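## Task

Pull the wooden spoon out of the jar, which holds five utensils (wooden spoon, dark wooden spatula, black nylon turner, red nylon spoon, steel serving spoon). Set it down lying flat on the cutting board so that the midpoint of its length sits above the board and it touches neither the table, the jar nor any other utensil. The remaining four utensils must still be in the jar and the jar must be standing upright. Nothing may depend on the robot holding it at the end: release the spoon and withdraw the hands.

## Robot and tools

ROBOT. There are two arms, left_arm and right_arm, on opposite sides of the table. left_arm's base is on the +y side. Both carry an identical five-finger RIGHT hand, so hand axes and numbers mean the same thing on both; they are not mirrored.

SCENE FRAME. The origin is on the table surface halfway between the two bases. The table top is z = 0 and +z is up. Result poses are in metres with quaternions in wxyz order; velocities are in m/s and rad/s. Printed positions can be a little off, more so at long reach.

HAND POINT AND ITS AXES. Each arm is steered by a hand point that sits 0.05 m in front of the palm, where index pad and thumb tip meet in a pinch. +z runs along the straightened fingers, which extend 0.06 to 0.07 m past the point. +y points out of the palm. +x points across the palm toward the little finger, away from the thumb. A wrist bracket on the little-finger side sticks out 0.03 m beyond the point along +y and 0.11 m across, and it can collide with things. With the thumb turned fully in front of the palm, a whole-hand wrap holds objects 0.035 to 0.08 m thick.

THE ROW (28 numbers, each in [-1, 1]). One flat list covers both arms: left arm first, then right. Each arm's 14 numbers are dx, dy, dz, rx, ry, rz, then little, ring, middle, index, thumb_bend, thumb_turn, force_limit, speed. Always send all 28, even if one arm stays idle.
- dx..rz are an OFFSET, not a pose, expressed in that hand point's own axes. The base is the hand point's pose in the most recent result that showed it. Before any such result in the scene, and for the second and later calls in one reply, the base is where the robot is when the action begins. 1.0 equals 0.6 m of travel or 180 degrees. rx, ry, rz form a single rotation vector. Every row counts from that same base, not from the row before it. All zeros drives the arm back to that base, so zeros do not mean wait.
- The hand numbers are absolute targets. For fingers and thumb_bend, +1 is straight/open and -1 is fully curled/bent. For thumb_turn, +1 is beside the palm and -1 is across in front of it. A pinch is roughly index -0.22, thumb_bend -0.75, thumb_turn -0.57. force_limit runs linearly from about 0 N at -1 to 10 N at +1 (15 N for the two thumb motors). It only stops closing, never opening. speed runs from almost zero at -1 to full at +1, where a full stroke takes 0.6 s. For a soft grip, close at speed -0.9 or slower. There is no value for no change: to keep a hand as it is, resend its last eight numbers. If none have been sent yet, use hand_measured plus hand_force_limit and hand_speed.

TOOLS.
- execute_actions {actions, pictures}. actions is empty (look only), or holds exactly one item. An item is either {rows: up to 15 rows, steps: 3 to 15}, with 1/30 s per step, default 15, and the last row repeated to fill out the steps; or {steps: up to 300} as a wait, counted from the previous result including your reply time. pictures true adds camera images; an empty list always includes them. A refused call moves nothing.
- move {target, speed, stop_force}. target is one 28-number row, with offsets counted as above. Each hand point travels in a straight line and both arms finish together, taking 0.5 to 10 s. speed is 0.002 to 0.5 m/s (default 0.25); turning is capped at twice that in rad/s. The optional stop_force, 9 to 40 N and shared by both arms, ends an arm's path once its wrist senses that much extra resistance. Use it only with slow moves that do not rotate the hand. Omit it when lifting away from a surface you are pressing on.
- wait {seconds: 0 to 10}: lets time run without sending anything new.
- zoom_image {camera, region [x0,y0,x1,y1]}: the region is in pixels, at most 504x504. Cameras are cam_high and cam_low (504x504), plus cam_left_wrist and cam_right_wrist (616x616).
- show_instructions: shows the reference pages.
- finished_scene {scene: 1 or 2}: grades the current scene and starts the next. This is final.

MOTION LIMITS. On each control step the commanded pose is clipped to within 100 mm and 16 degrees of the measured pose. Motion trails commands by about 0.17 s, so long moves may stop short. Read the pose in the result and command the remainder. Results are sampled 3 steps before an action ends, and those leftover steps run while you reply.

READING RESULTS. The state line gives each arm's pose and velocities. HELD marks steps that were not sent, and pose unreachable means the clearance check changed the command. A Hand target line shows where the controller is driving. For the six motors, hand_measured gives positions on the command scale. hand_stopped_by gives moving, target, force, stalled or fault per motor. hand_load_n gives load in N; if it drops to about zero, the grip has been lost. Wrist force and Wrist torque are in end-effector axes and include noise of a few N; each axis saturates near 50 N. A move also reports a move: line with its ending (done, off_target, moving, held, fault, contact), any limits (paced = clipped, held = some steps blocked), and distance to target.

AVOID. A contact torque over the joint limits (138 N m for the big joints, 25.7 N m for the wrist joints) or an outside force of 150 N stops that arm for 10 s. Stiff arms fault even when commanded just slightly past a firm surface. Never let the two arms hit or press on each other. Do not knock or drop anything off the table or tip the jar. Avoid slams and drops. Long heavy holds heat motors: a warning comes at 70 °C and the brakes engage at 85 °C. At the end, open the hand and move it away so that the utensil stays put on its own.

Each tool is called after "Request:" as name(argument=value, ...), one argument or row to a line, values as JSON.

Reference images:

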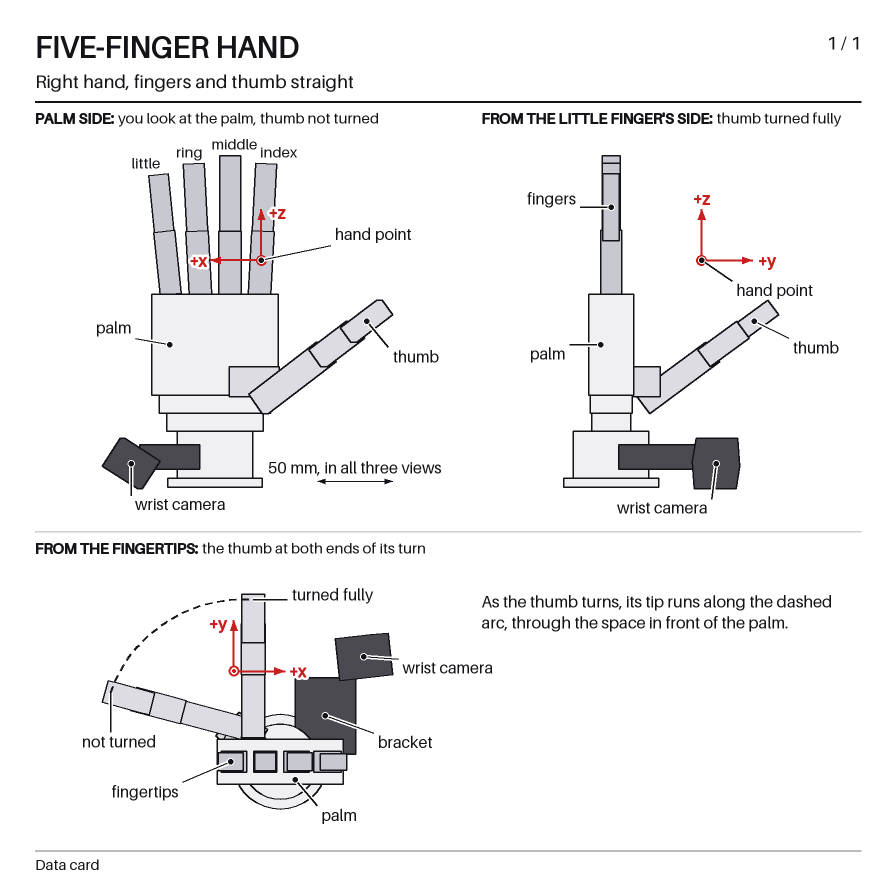

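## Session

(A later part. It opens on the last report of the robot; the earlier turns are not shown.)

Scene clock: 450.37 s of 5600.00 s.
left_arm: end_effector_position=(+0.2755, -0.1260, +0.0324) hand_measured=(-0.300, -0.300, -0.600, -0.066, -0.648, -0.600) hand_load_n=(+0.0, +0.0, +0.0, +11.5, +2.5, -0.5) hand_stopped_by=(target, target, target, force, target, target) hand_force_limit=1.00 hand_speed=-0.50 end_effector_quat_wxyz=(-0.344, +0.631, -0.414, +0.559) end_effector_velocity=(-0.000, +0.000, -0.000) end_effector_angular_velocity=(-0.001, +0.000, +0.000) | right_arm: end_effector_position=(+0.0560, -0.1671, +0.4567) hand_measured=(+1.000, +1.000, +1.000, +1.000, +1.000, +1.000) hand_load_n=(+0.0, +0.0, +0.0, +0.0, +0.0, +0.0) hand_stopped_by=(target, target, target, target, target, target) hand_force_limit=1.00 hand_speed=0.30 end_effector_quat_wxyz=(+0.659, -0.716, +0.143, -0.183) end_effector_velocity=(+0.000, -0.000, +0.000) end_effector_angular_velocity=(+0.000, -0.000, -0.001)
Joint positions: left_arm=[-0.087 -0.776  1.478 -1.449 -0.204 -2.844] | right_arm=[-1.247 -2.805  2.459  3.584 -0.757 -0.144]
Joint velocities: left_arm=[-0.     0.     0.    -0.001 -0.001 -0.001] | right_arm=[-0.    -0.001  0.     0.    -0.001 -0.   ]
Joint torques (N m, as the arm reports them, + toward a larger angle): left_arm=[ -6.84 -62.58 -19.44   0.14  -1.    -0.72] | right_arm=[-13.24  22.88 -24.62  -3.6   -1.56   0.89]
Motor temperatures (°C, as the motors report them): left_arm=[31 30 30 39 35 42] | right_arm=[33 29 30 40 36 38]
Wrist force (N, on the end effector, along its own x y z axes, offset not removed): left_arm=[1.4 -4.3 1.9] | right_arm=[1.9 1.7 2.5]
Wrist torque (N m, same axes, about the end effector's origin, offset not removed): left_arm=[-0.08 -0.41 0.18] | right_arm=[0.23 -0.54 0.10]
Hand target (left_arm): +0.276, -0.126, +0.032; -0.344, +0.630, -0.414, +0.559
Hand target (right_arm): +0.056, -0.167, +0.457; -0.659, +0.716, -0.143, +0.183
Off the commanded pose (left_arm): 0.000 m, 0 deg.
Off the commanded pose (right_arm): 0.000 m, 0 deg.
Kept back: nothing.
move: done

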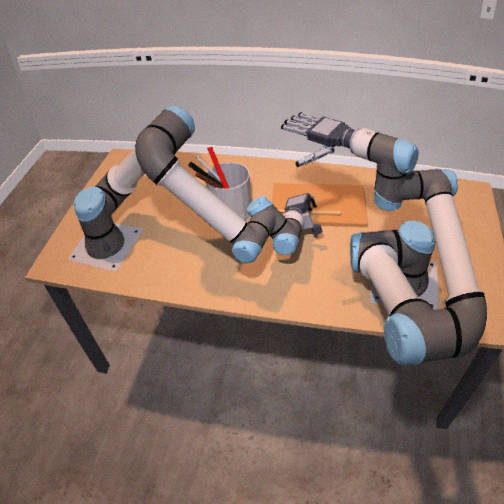

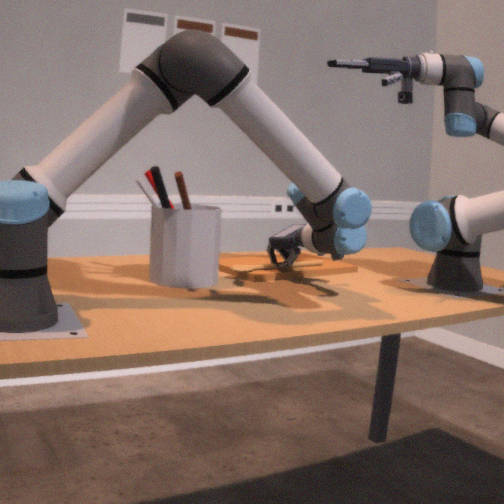

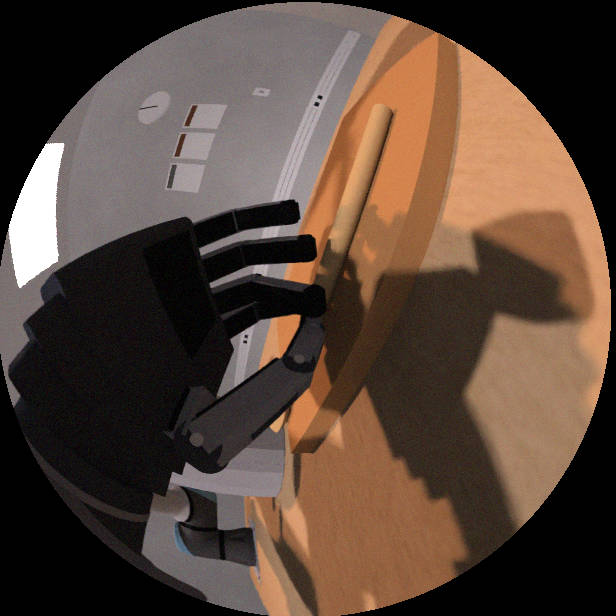

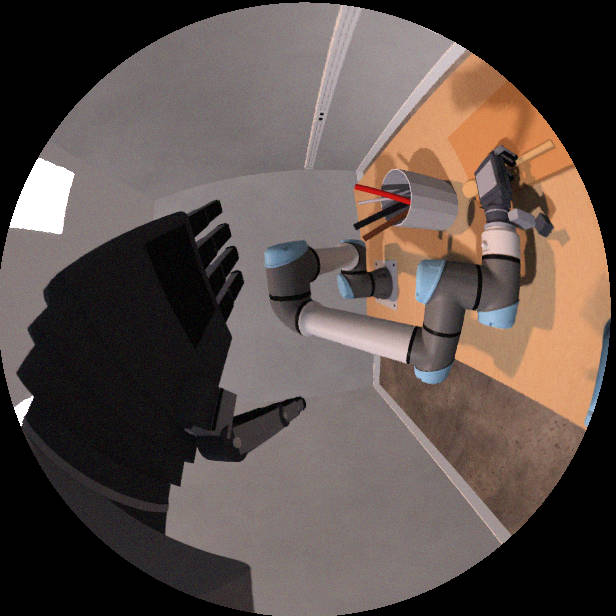

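Request:
move(
  target=[0.0105,-0.0224,-0.003,0,0,0,-0.3,-0.3,-0.6,-0.8,-0.65,-0.6,1,-0.5,0,0,0,0,0,0,1,1,1,1,1,1,1,0.3],
  speed=0.015,
)

Request:
move(
  target=[0.0755,0.035,0,0,0,0,-0.3,-0.3,-0.6,-0.8,-0.65,-0.6,1,-0.5,0,0,0,0,0,0,1,1,1,1,1,1,1,0.3],
  speed=0.025,
)

Request:
move(
  target=[-0.0098,0.021,0.003,0,0,0,-0.3,-0.3,-0.6,-0.8,-0.65,-0.6,1,-0.5,0,0,0,0,0,0,1,1,1,1,1,1,1,0.3],
  speed=0.006,
  stop_force=9,
)

Request:
move(
  target=[0,0,0,0,0,0,-0.3,-0.3,-0.6,0.5,-0.65,-0.6,1,-0.5,0,0,0,0,0,0,1,1,1,1,1,1,1,0.3],
)

Request:
move(
  target=[0.084,-0.179,-0.026,0,0,0,-0.3,-0.3,-0.6,0.5,-0.65,-0.6,1,-0.5,0,0,0,0,0,0,1,1,1,1,1,1,1,0.3],
  speed=0.05,
)

Scene clock: 451.87 s of 5600.00 s.
left_arm: end_effector_position=(+0.2758, -0.1260, +0.0470) hand_measured=(-0.300, -0.300, -0.600, -0.066, -0.648, -0.600) hand_load_n=(+0.0, +0.0, +0.0, +10.5, +4.0, +0.0) hand_stopped_by=(target, target, target, force, target, target) hand_force_limit=1.00 hand_speed=-0.50 end_effector_quat_wxyz=(-0.344, +0.630, -0.414, +0.559) end_effector_velocity=(-0.000, -0.001, +0.003) end_effector_angular_velocity=(-0.003, +0.000, -0.001) | right_arm: end_effector_position=(+0.0560, -0.1671, +0.4567) hand_measured=(+1.000, +1.000, +1.000, +1.000, +1.000, +1.000) hand_load_n=(+0.0, +0.0, +0.0, +0.0, +0.0, +0.0) hand_stopped_by=(target, target, target, target, target, target) hand_force_limit=1.00 hand_speed=0.30 end_effector_quat_wxyz=(+0.659, -0.716, +0.143, -0.183) end_effector_velocity=(-0.001, +0.000, -0.000) end_effector_angular_velocity=(+0.001, +0.002, +0.003)
Joint positions: left_arm=[-0.086 -0.798  1.474 -1.424 -0.204 -2.842] | right_arm=[-1.247 -2.805  2.459  3.584 -0.757 -0.144]
Joint velocities: left_arm=[-0.001 -0.004 -0.002  0.005  0.    -0.002] | right_arm=[0.002 0.    0.    0.    0.001 0.001]
Joint torques (N m, as the arm reports them, + toward a larger angle): left_arm=[  8.13 -67.04 -28.72   1.14   3.65   0.14] | right_arm=[-13.18  22.32 -23.85  -3.96  -1.49   1.03]
Motor temperatures (°C, as the motors report them): left_arm=[31 30 30 39 35 42] | right_arm=[33 29 30 40 36 38]
Wrist force (N, on the end effector, along its own x y z axes, offset not removed): left_arm=[-1.5 -1.2 1.1] | right_arm=[0.1 1.1 1.9]
Wrist torque (N m, same axes, about the end effector's origin, offset not removed): left_arm=[-0.25 -0.04 -0.05] | right_arm=[0.27 -0.23 -0.04]
Hand target (left_arm): +0.276, -0.126, +0.047; -0.344, +0.631, -0.414, +0.559
Hand target (right_arm): +0.056, -0.167, +0.457; -0.659, +0.716, -0.143, +0.183
Off the commanded pose (left_arm): 0.000 m, 0 deg.
Off the commanded pose (right_arm): 0.000 m, 0 deg.
Kept back: nothing.
move: done

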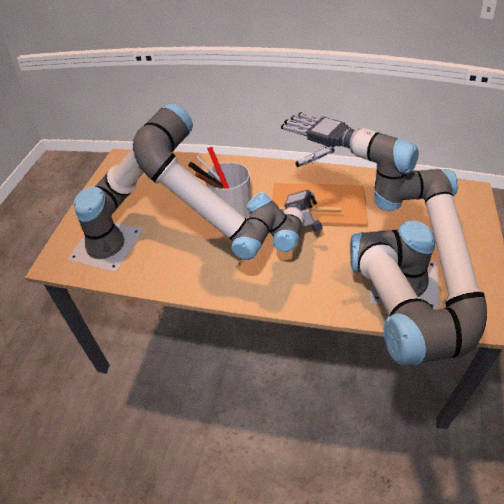

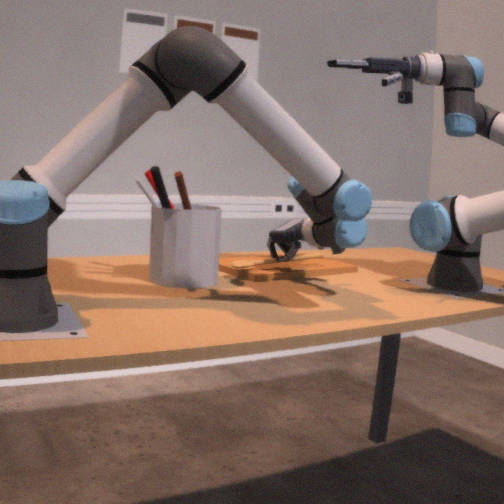

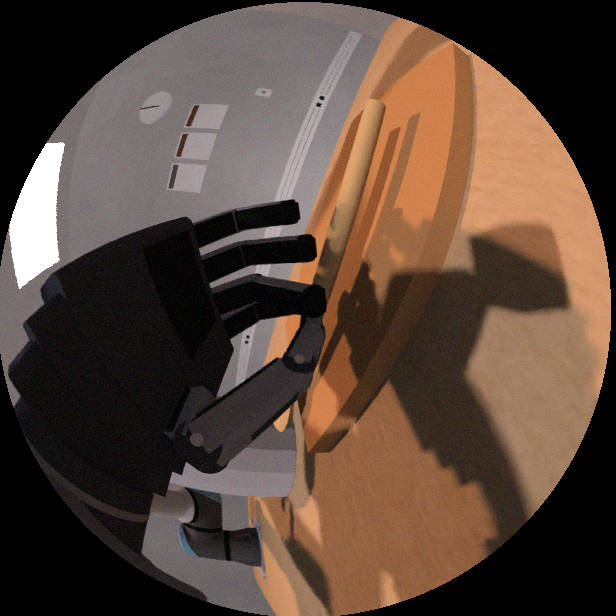

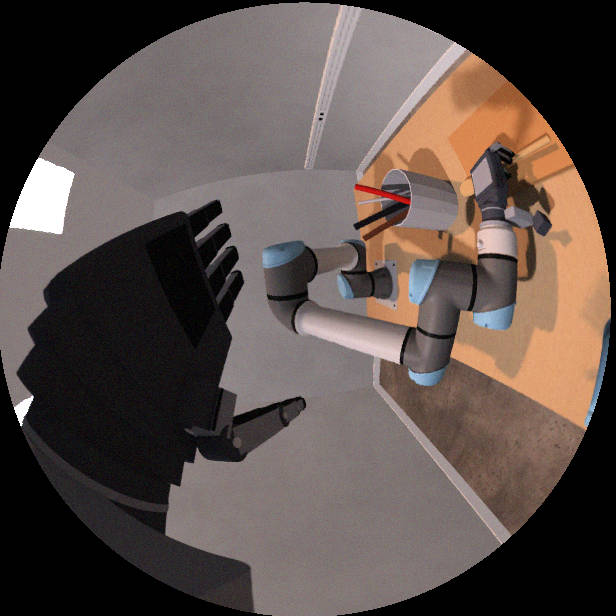

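Scene clock: 454.23 s of 5600.00 s.
left_arm: end_effector_position=(+0.2743, -0.1755, +0.0473) hand_measured=(-0.300, -0.300, -0.600, -0.066, -0.648, -0.600) hand_load_n=(+0.0, +0.0, +0.0, +10.5, +4.0, +0.0) hand_stopped_by=(target, target, target, force, target, target) hand_force_limit=1.00 hand_speed=-0.50 end_effector_quat_wxyz=(-0.344, +0.630, -0.414, +0.559) end_effector_velocity=(+0.001, -0.003, +0.000) end_effector_angular_velocity=(-0.002, -0.001, +0.002) | right_arm: end_effector_position=(+0.0560, -0.1671, +0.4567) hand_measured=(+1.000, +1.000, +1.000, +1.000, +1.000, +1.000) hand_load_n=(+0.0, +0.0, +0.0, +0.0, +0.0, +0.0) hand_stopped_by=(target, target, target, target, target, target) hand_force_limit=1.00 hand_speed=0.30 end_effector_quat_wxyz=(+0.659, -0.716, +0.143, -0.183) end_effector_velocity=(+0.000, +0.000, -0.000) end_effector_angular_velocity=(+0.000, +0.001, -0.001)
Joint positions: left_arm=[-0.076 -0.703  1.292 -1.374 -0.196 -2.804] | right_arm=[-1.247 -2.805  2.459  3.584 -0.757 -0.144]
Joint velocities: left_arm=[ 0.001  0.007 -0.014  0.01   0.001 -0.004] | right_arm=[-0.001  0.     0.    -0.     0.     0.   ]
Joint torques (N m, as the arm reports them, + toward a larger angle): left_arm=[  7.58 -43.82 -29.95   1.08   3.59  -2.21] | right_arm=[-12.6   22.61 -24.26  -3.85  -1.54   0.94]
Motor temperatures (°C, as the motors report them): left_arm=[31 30 30 39 35 42] | right_arm=[33 29 30 40 36 38]
Wrist force (N, on the end effector, along its own x y z axes, offset not removed): left_arm=[0.1 -1.2 0.9] | right_arm=[0.7 2.4 2.1]
Wrist torque (N m, same axes, about the end effector's origin, offset not removed): left_arm=[-0.28 -0.33 0.10] | right_arm=[0.41 -0.36 0.03]
Hand target (left_arm): +0.274, -0.176, +0.047; -0.344, +0.630, -0.414, +0.559
Hand target (right_arm): +0.056, -0.167, +0.457; -0.659, +0.716, -0.143, +0.183
Off the commanded pose (left_arm): 0.000 m, 0 deg.
Off the commanded pose (right_arm): 0.000 m, 0 deg.
Kept back: nothing.
move: done

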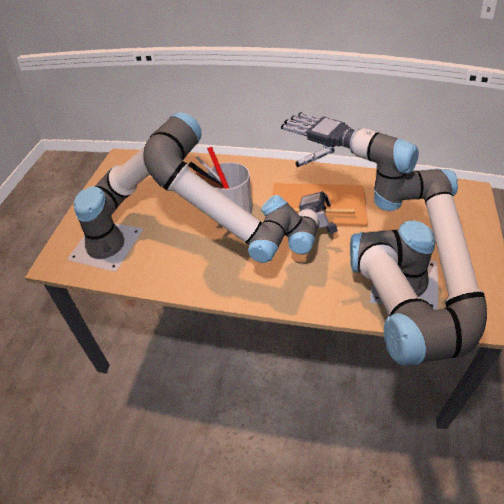

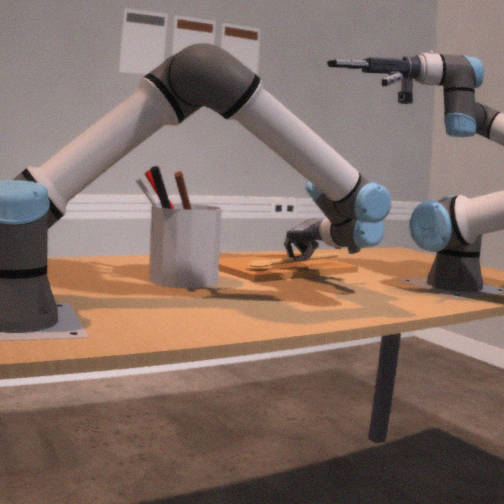

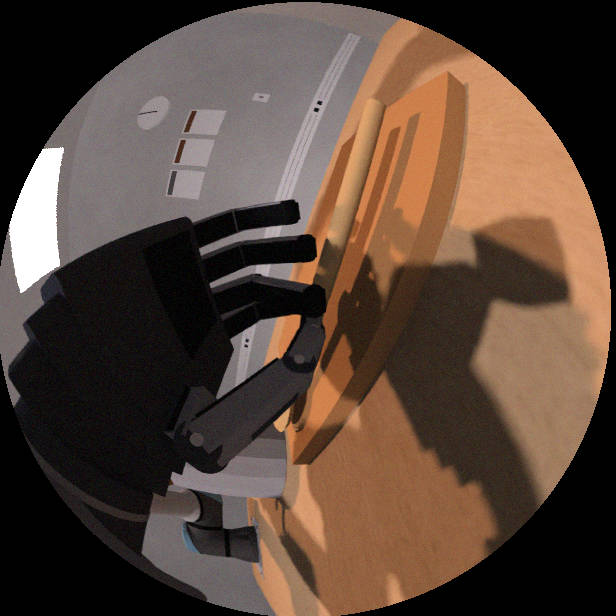

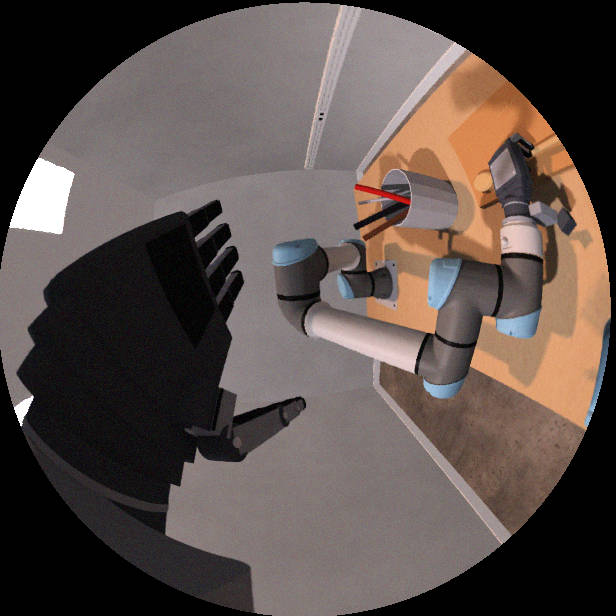

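Scene clock: 456.80 s of 5600.00 s.
left_arm: end_effector_position=(+0.2742, -0.1755, +0.0335) hand_measured=(-0.300, -0.300, -0.600, -0.066, -0.648, -0.600) hand_load_n=(+0.0, +0.0, +0.0, +10.5, +4.0, +0.0) hand_stopped_by=(target, target, target, force, target, target) hand_force_limit=1.00 hand_speed=-0.50 end_effector_quat_wxyz=(-0.344, +0.630, -0.414, +0.559) end_effector_velocity=(-0.001, +0.000, -0.003) end_effector_angular_velocity=(+0.001, +0.000, -0.000) | right_arm: end_effector_position=(+0.0560, -0.1671, +0.4567) hand_measured=(+1.000, +1.000, +1.000, +1.000, +1.000, +1.000) hand_load_n=(+0.0, +0.0, +0.0, +0.0, +0.0, +0.0) hand_stopped_by=(target, target, target, target, target, target) hand_force_limit=1.00 hand_speed=0.30 end_effector_quat_wxyz=(+0.659, -0.716, +0.143, -0.183) end_effector_velocity=(+0.001, +0.000, -0.000) end_effector_angular_velocity=(-0.001, +0.000, -0.001)
Joint positions: left_arm=[-0.076 -0.683  1.296 -1.397 -0.197 -2.805] | right_arm=[-1.247 -2.805  2.459  3.584 -0.757 -0.144]
Joint velocities: left_arm=[-0.001  0.004  0.001 -0.004 -0.001 -0.   ] | right_arm=[-0.001  0.001 -0.     0.     0.    -0.001]
Joint torques (N m, as the arm reports them, + toward a larger angle): left_arm=[ -7.05 -42.93 -13.37  -4.37  -0.96  -1.87] | right_arm=[-13.67  22.66 -24.05  -3.87  -1.8    1.02]
Motor temperatures (°C, as the motors report them): left_arm=[31 30 30 39 35 42] | right_arm=[33 29 30 40 36 38]
Wrist force (N, on the end effector, along its own x y z axes, offset not removed): left_arm=[-0.5 -0.5 1.8] | right_arm=[-0.2 2.2 2.9]
Wrist torque (N m, same axes, about the end effector's origin, offset not removed): left_arm=[-0.20 -0.23 0.12] | right_arm=[0.32 -0.19 0.07]
Hand target (left_arm): +0.274, -0.175, +0.033; -0.344, +0.630, -0.414, +0.559
Hand target (right_arm): +0.056, -0.167, +0.457; -0.659, +0.716, -0.143, +0.183
Off the commanded pose (left_arm): 0.000 m, 0 deg.
Off the commanded pose (right_arm): 0.000 m, 0 deg.
Kept back: nothing.
move: done

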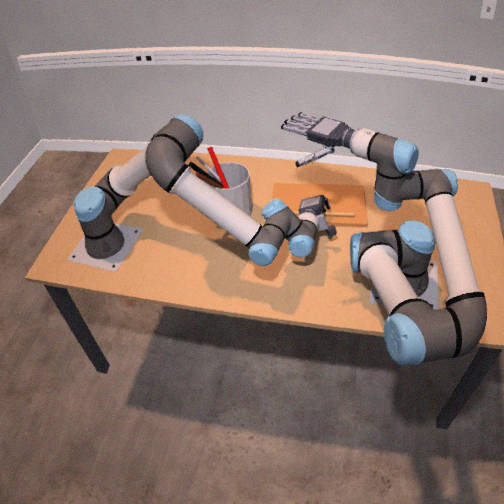

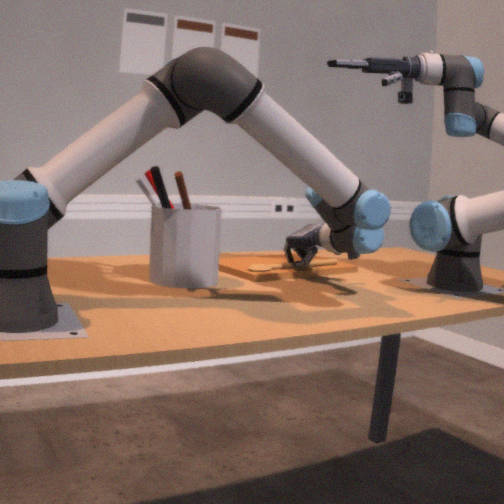

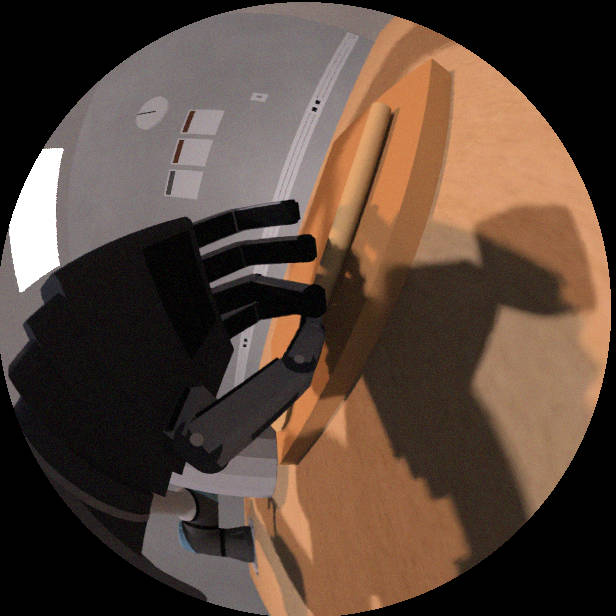

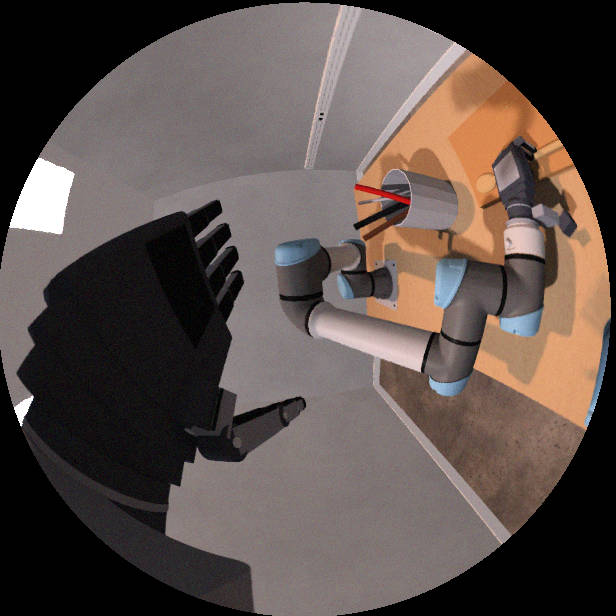

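Scene clock: 457.77 s of 5600.00 s.
left_arm: end_effector_position=(+0.2742, -0.1755, +0.0334) hand_measured=(-0.300, -0.300, -0.600, +0.500, -0.650, -0.600) hand_load_n=(+0.0, +0.0, +0.0, +0.0, +0.0, +0.0) hand_stopped_by=(target, target, target, target, target, target) hand_force_limit=1.00 hand_speed=-0.50 end_effector_quat_wxyz=(-0.344, +0.630, -0.414, +0.559) end_effector_velocity=(+0.000, +0.000, -0.000) end_effector_angular_velocity=(+0.000, +0.000, +0.001) | right_arm: end_effector_position=(+0.0560, -0.1671, +0.4567) hand_measured=(+1.000, +1.000, +1.000, +1.000, +1.000, +1.000) hand_load_n=(+0.0, +0.0, +0.0, +0.0, +0.0, +0.0) hand_stopped_by=(target, target, target, target, target, target) hand_force_limit=1.00 hand_speed=0.30 end_effector_quat_wxyz=(+0.659, -0.716, +0.143, -0.183) end_effector_velocity=(+0.000, -0.000, -0.000) end_effector_angular_velocity=(-0.000, -0.001, -0.001)
Joint positions: left_arm=[-0.076 -0.683  1.296 -1.397 -0.197 -2.805] | right_arm=[-1.247 -2.805  2.459  3.584 -0.757 -0.144]
Joint velocities: left_arm=[ 0.     0.    -0.     0.001 -0.001 -0.001] | right_arm=[-0.001 -0.     0.    -0.     0.    -0.001]
Joint torques (N m, as the arm reports them, + toward a larger angle): left_arm=[ -7.21 -68.96 -23.17   0.98  -0.79  -0.37] | right_arm=[-13.98  23.44 -24.26  -3.92  -1.66   1.04]
Motor temperatures (°C, as the motors report them): left_arm=[31 30 30 39 35 42] | right_arm=[33 29 30 40 36 38]
Wrist force (N, on the end effector, along its own x y z axes, offset not removed): left_arm=[0.5 -0.5 -0.1] | right_arm=[1.3 2.5 2.0]
Wrist torque (N m, same axes, about the end effector's origin, offset not removed): left_arm=[-0.03 -0.29 0.08] | right_arm=[0.42 -0.46 0.14]
Hand target (left_arm): +0.274, -0.175, +0.033; -0.344, +0.630, -0.414, +0.559
Hand target (right_arm): +0.056, -0.167, +0.457; -0.659, +0.716, -0.143, +0.183
Off the commanded pose (left_arm): 0.000 m, 0 deg.
Off the commanded pose (right_arm): 0.000 m, 0 deg.
Kept back: nothing.
move: done

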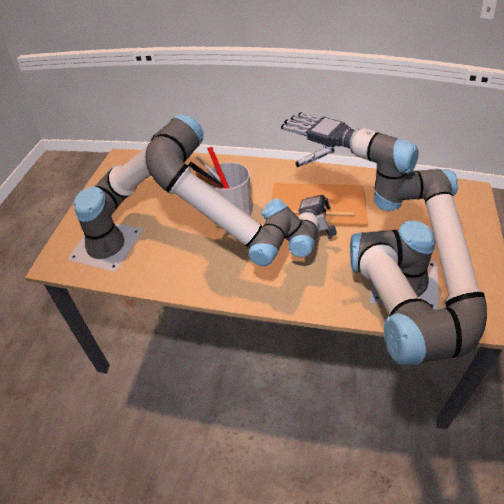

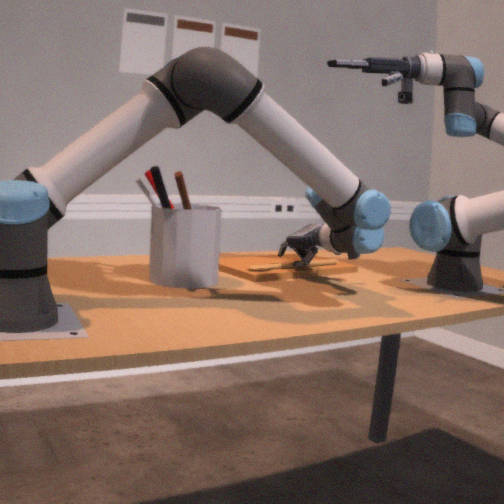

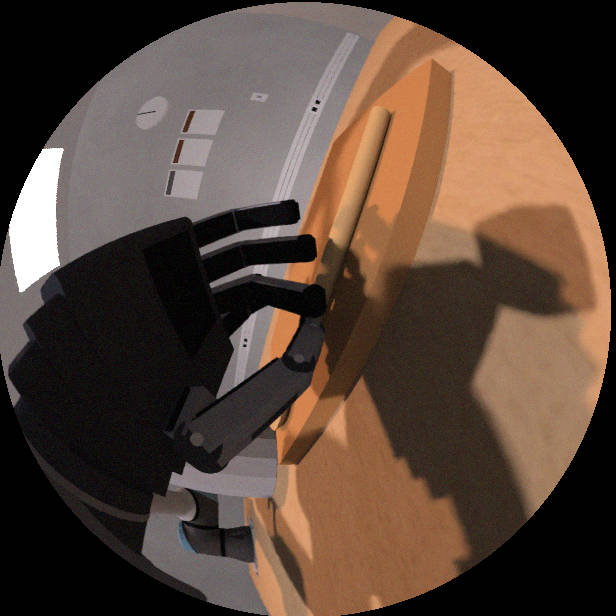

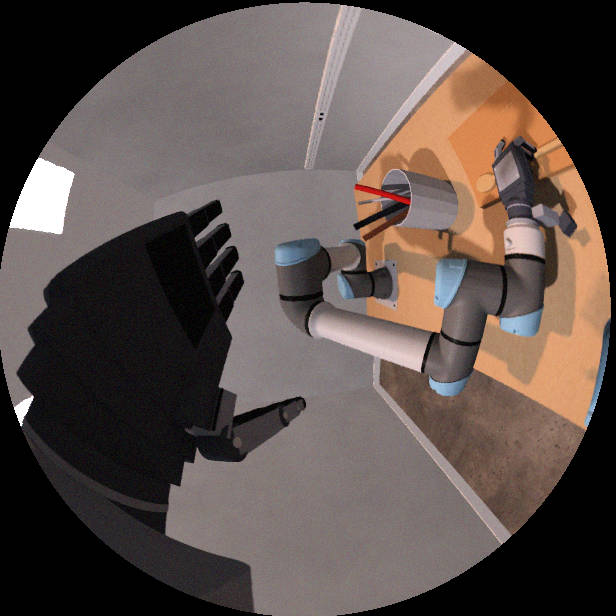

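Scene clock: 460.60 s of 5600.00 s.
left_arm: end_effector_position=(+0.2751, -0.1755, +0.1527) hand_measured=(-0.300, -0.300, -0.600, +0.500, -0.650, -0.600) hand_load_n=(+0.0, +0.0, +0.0, +0.0, +0.0, +0.0) hand_stopped_by=(target, target, target, target, target, target) hand_force_limit=1.00 hand_speed=-0.50 end_effector_quat_wxyz=(-0.344, +0.630, -0.414, +0.559) end_effector_velocity=(-0.000, +0.000, +0.005) end_effector_angular_velocity=(-0.002, -0.000, +0.001) | right_arm: end_effector_position=(+0.0560, -0.1671, +0.4567) hand_measured=(+1.000, +1.000, +1.000, +1.000, +1.000, +1.000) hand_load_n=(+0.0, +0.0, +0.0, +0.0, +0.0, +0.0) hand_stopped_by=(target, target, target, target, target, target) hand_force_limit=1.00 hand_speed=0.30 end_effector_quat_wxyz=(+0.659, -0.716, +0.143, -0.183) end_effector_velocity=(-0.000, +0.000, +0.000) end_effector_angular_velocity=(-0.000, -0.000, +0.001)
Joint positions: left_arm=[-0.075 -0.826  1.221 -1.184 -0.196 -2.799] | right_arm=[-1.247 -2.805  2.459  3.584 -0.757 -0.144]
Joint velocities: left_arm=[-0.    -0.004 -0.006  0.016 -0.001 -0.008] | right_arm=[ 0.001  0.    -0.     0.    -0.    -0.001]
Joint torques (N m, as the arm reports them, + toward a larger angle): left_arm=[  0.03 -67.75 -30.62   1.17   2.09  -2.34] | right_arm=[-12.92  23.03 -23.87  -3.76  -1.64   0.89]
Motor temperatures (°C, as the motors report them): left_arm=[31 30 30 39 35 42] | right_arm=[33 29 30 40 36 38]
Wrist force (N, on the end effector, along its own x y z axes, offset not removed): left_arm=[1.0 -1.7 0.6] | right_arm=[2.1 2.7 2.9]
Wrist torque (N m, same axes, about the end effector's origin, offset not removed): left_arm=[-0.25 -0.46 0.10] | right_arm=[0.48 -0.54 0.07]
Hand target (left_arm): +0.275, -0.176, +0.153; -0.344, +0.630, -0.414, +0.559
Hand target (right_arm): +0.056, -0.167, +0.457; -0.659, +0.716, -0.143, +0.183
Off the commanded pose (left_arm): 0.000 m, 0 deg.
Off the commanded pose (right_arm): 0.000 m, 0 deg.
Kept back: nothing.
move: done

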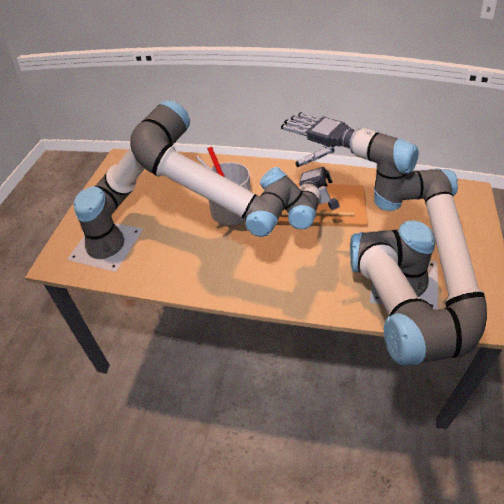

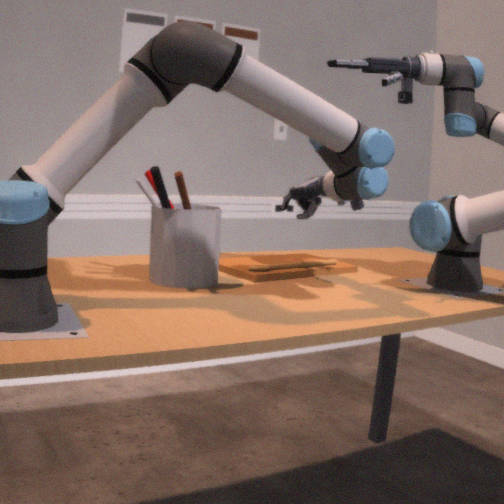

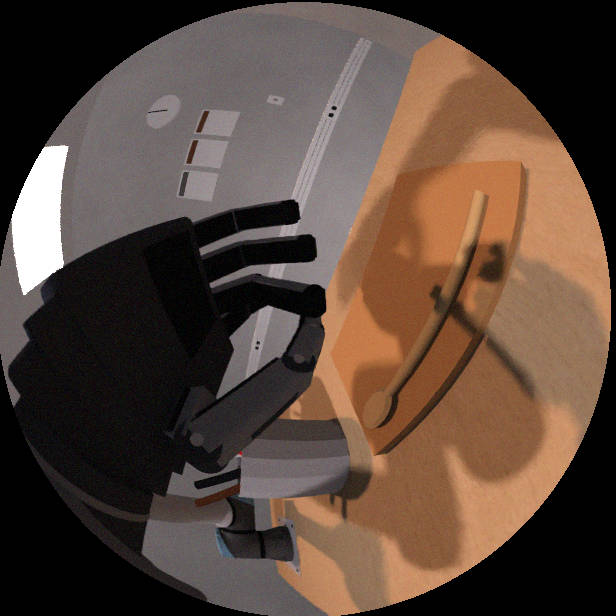

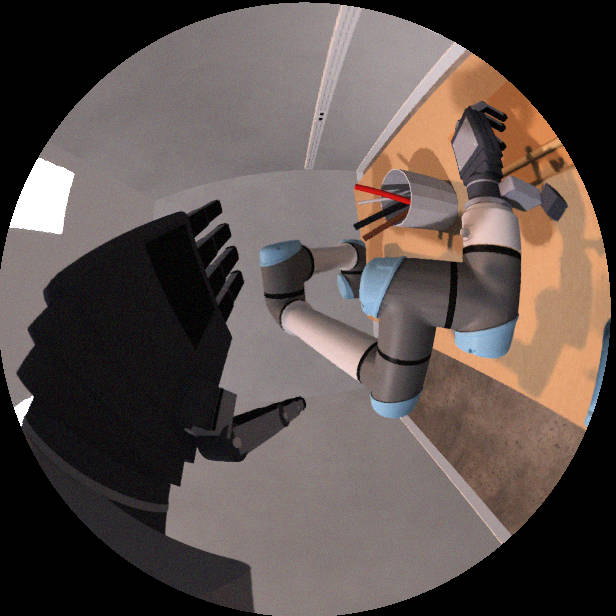

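Fully on the board.

Request:
finished_scene(
  scene=1,
)

The scene is finished: the task was done.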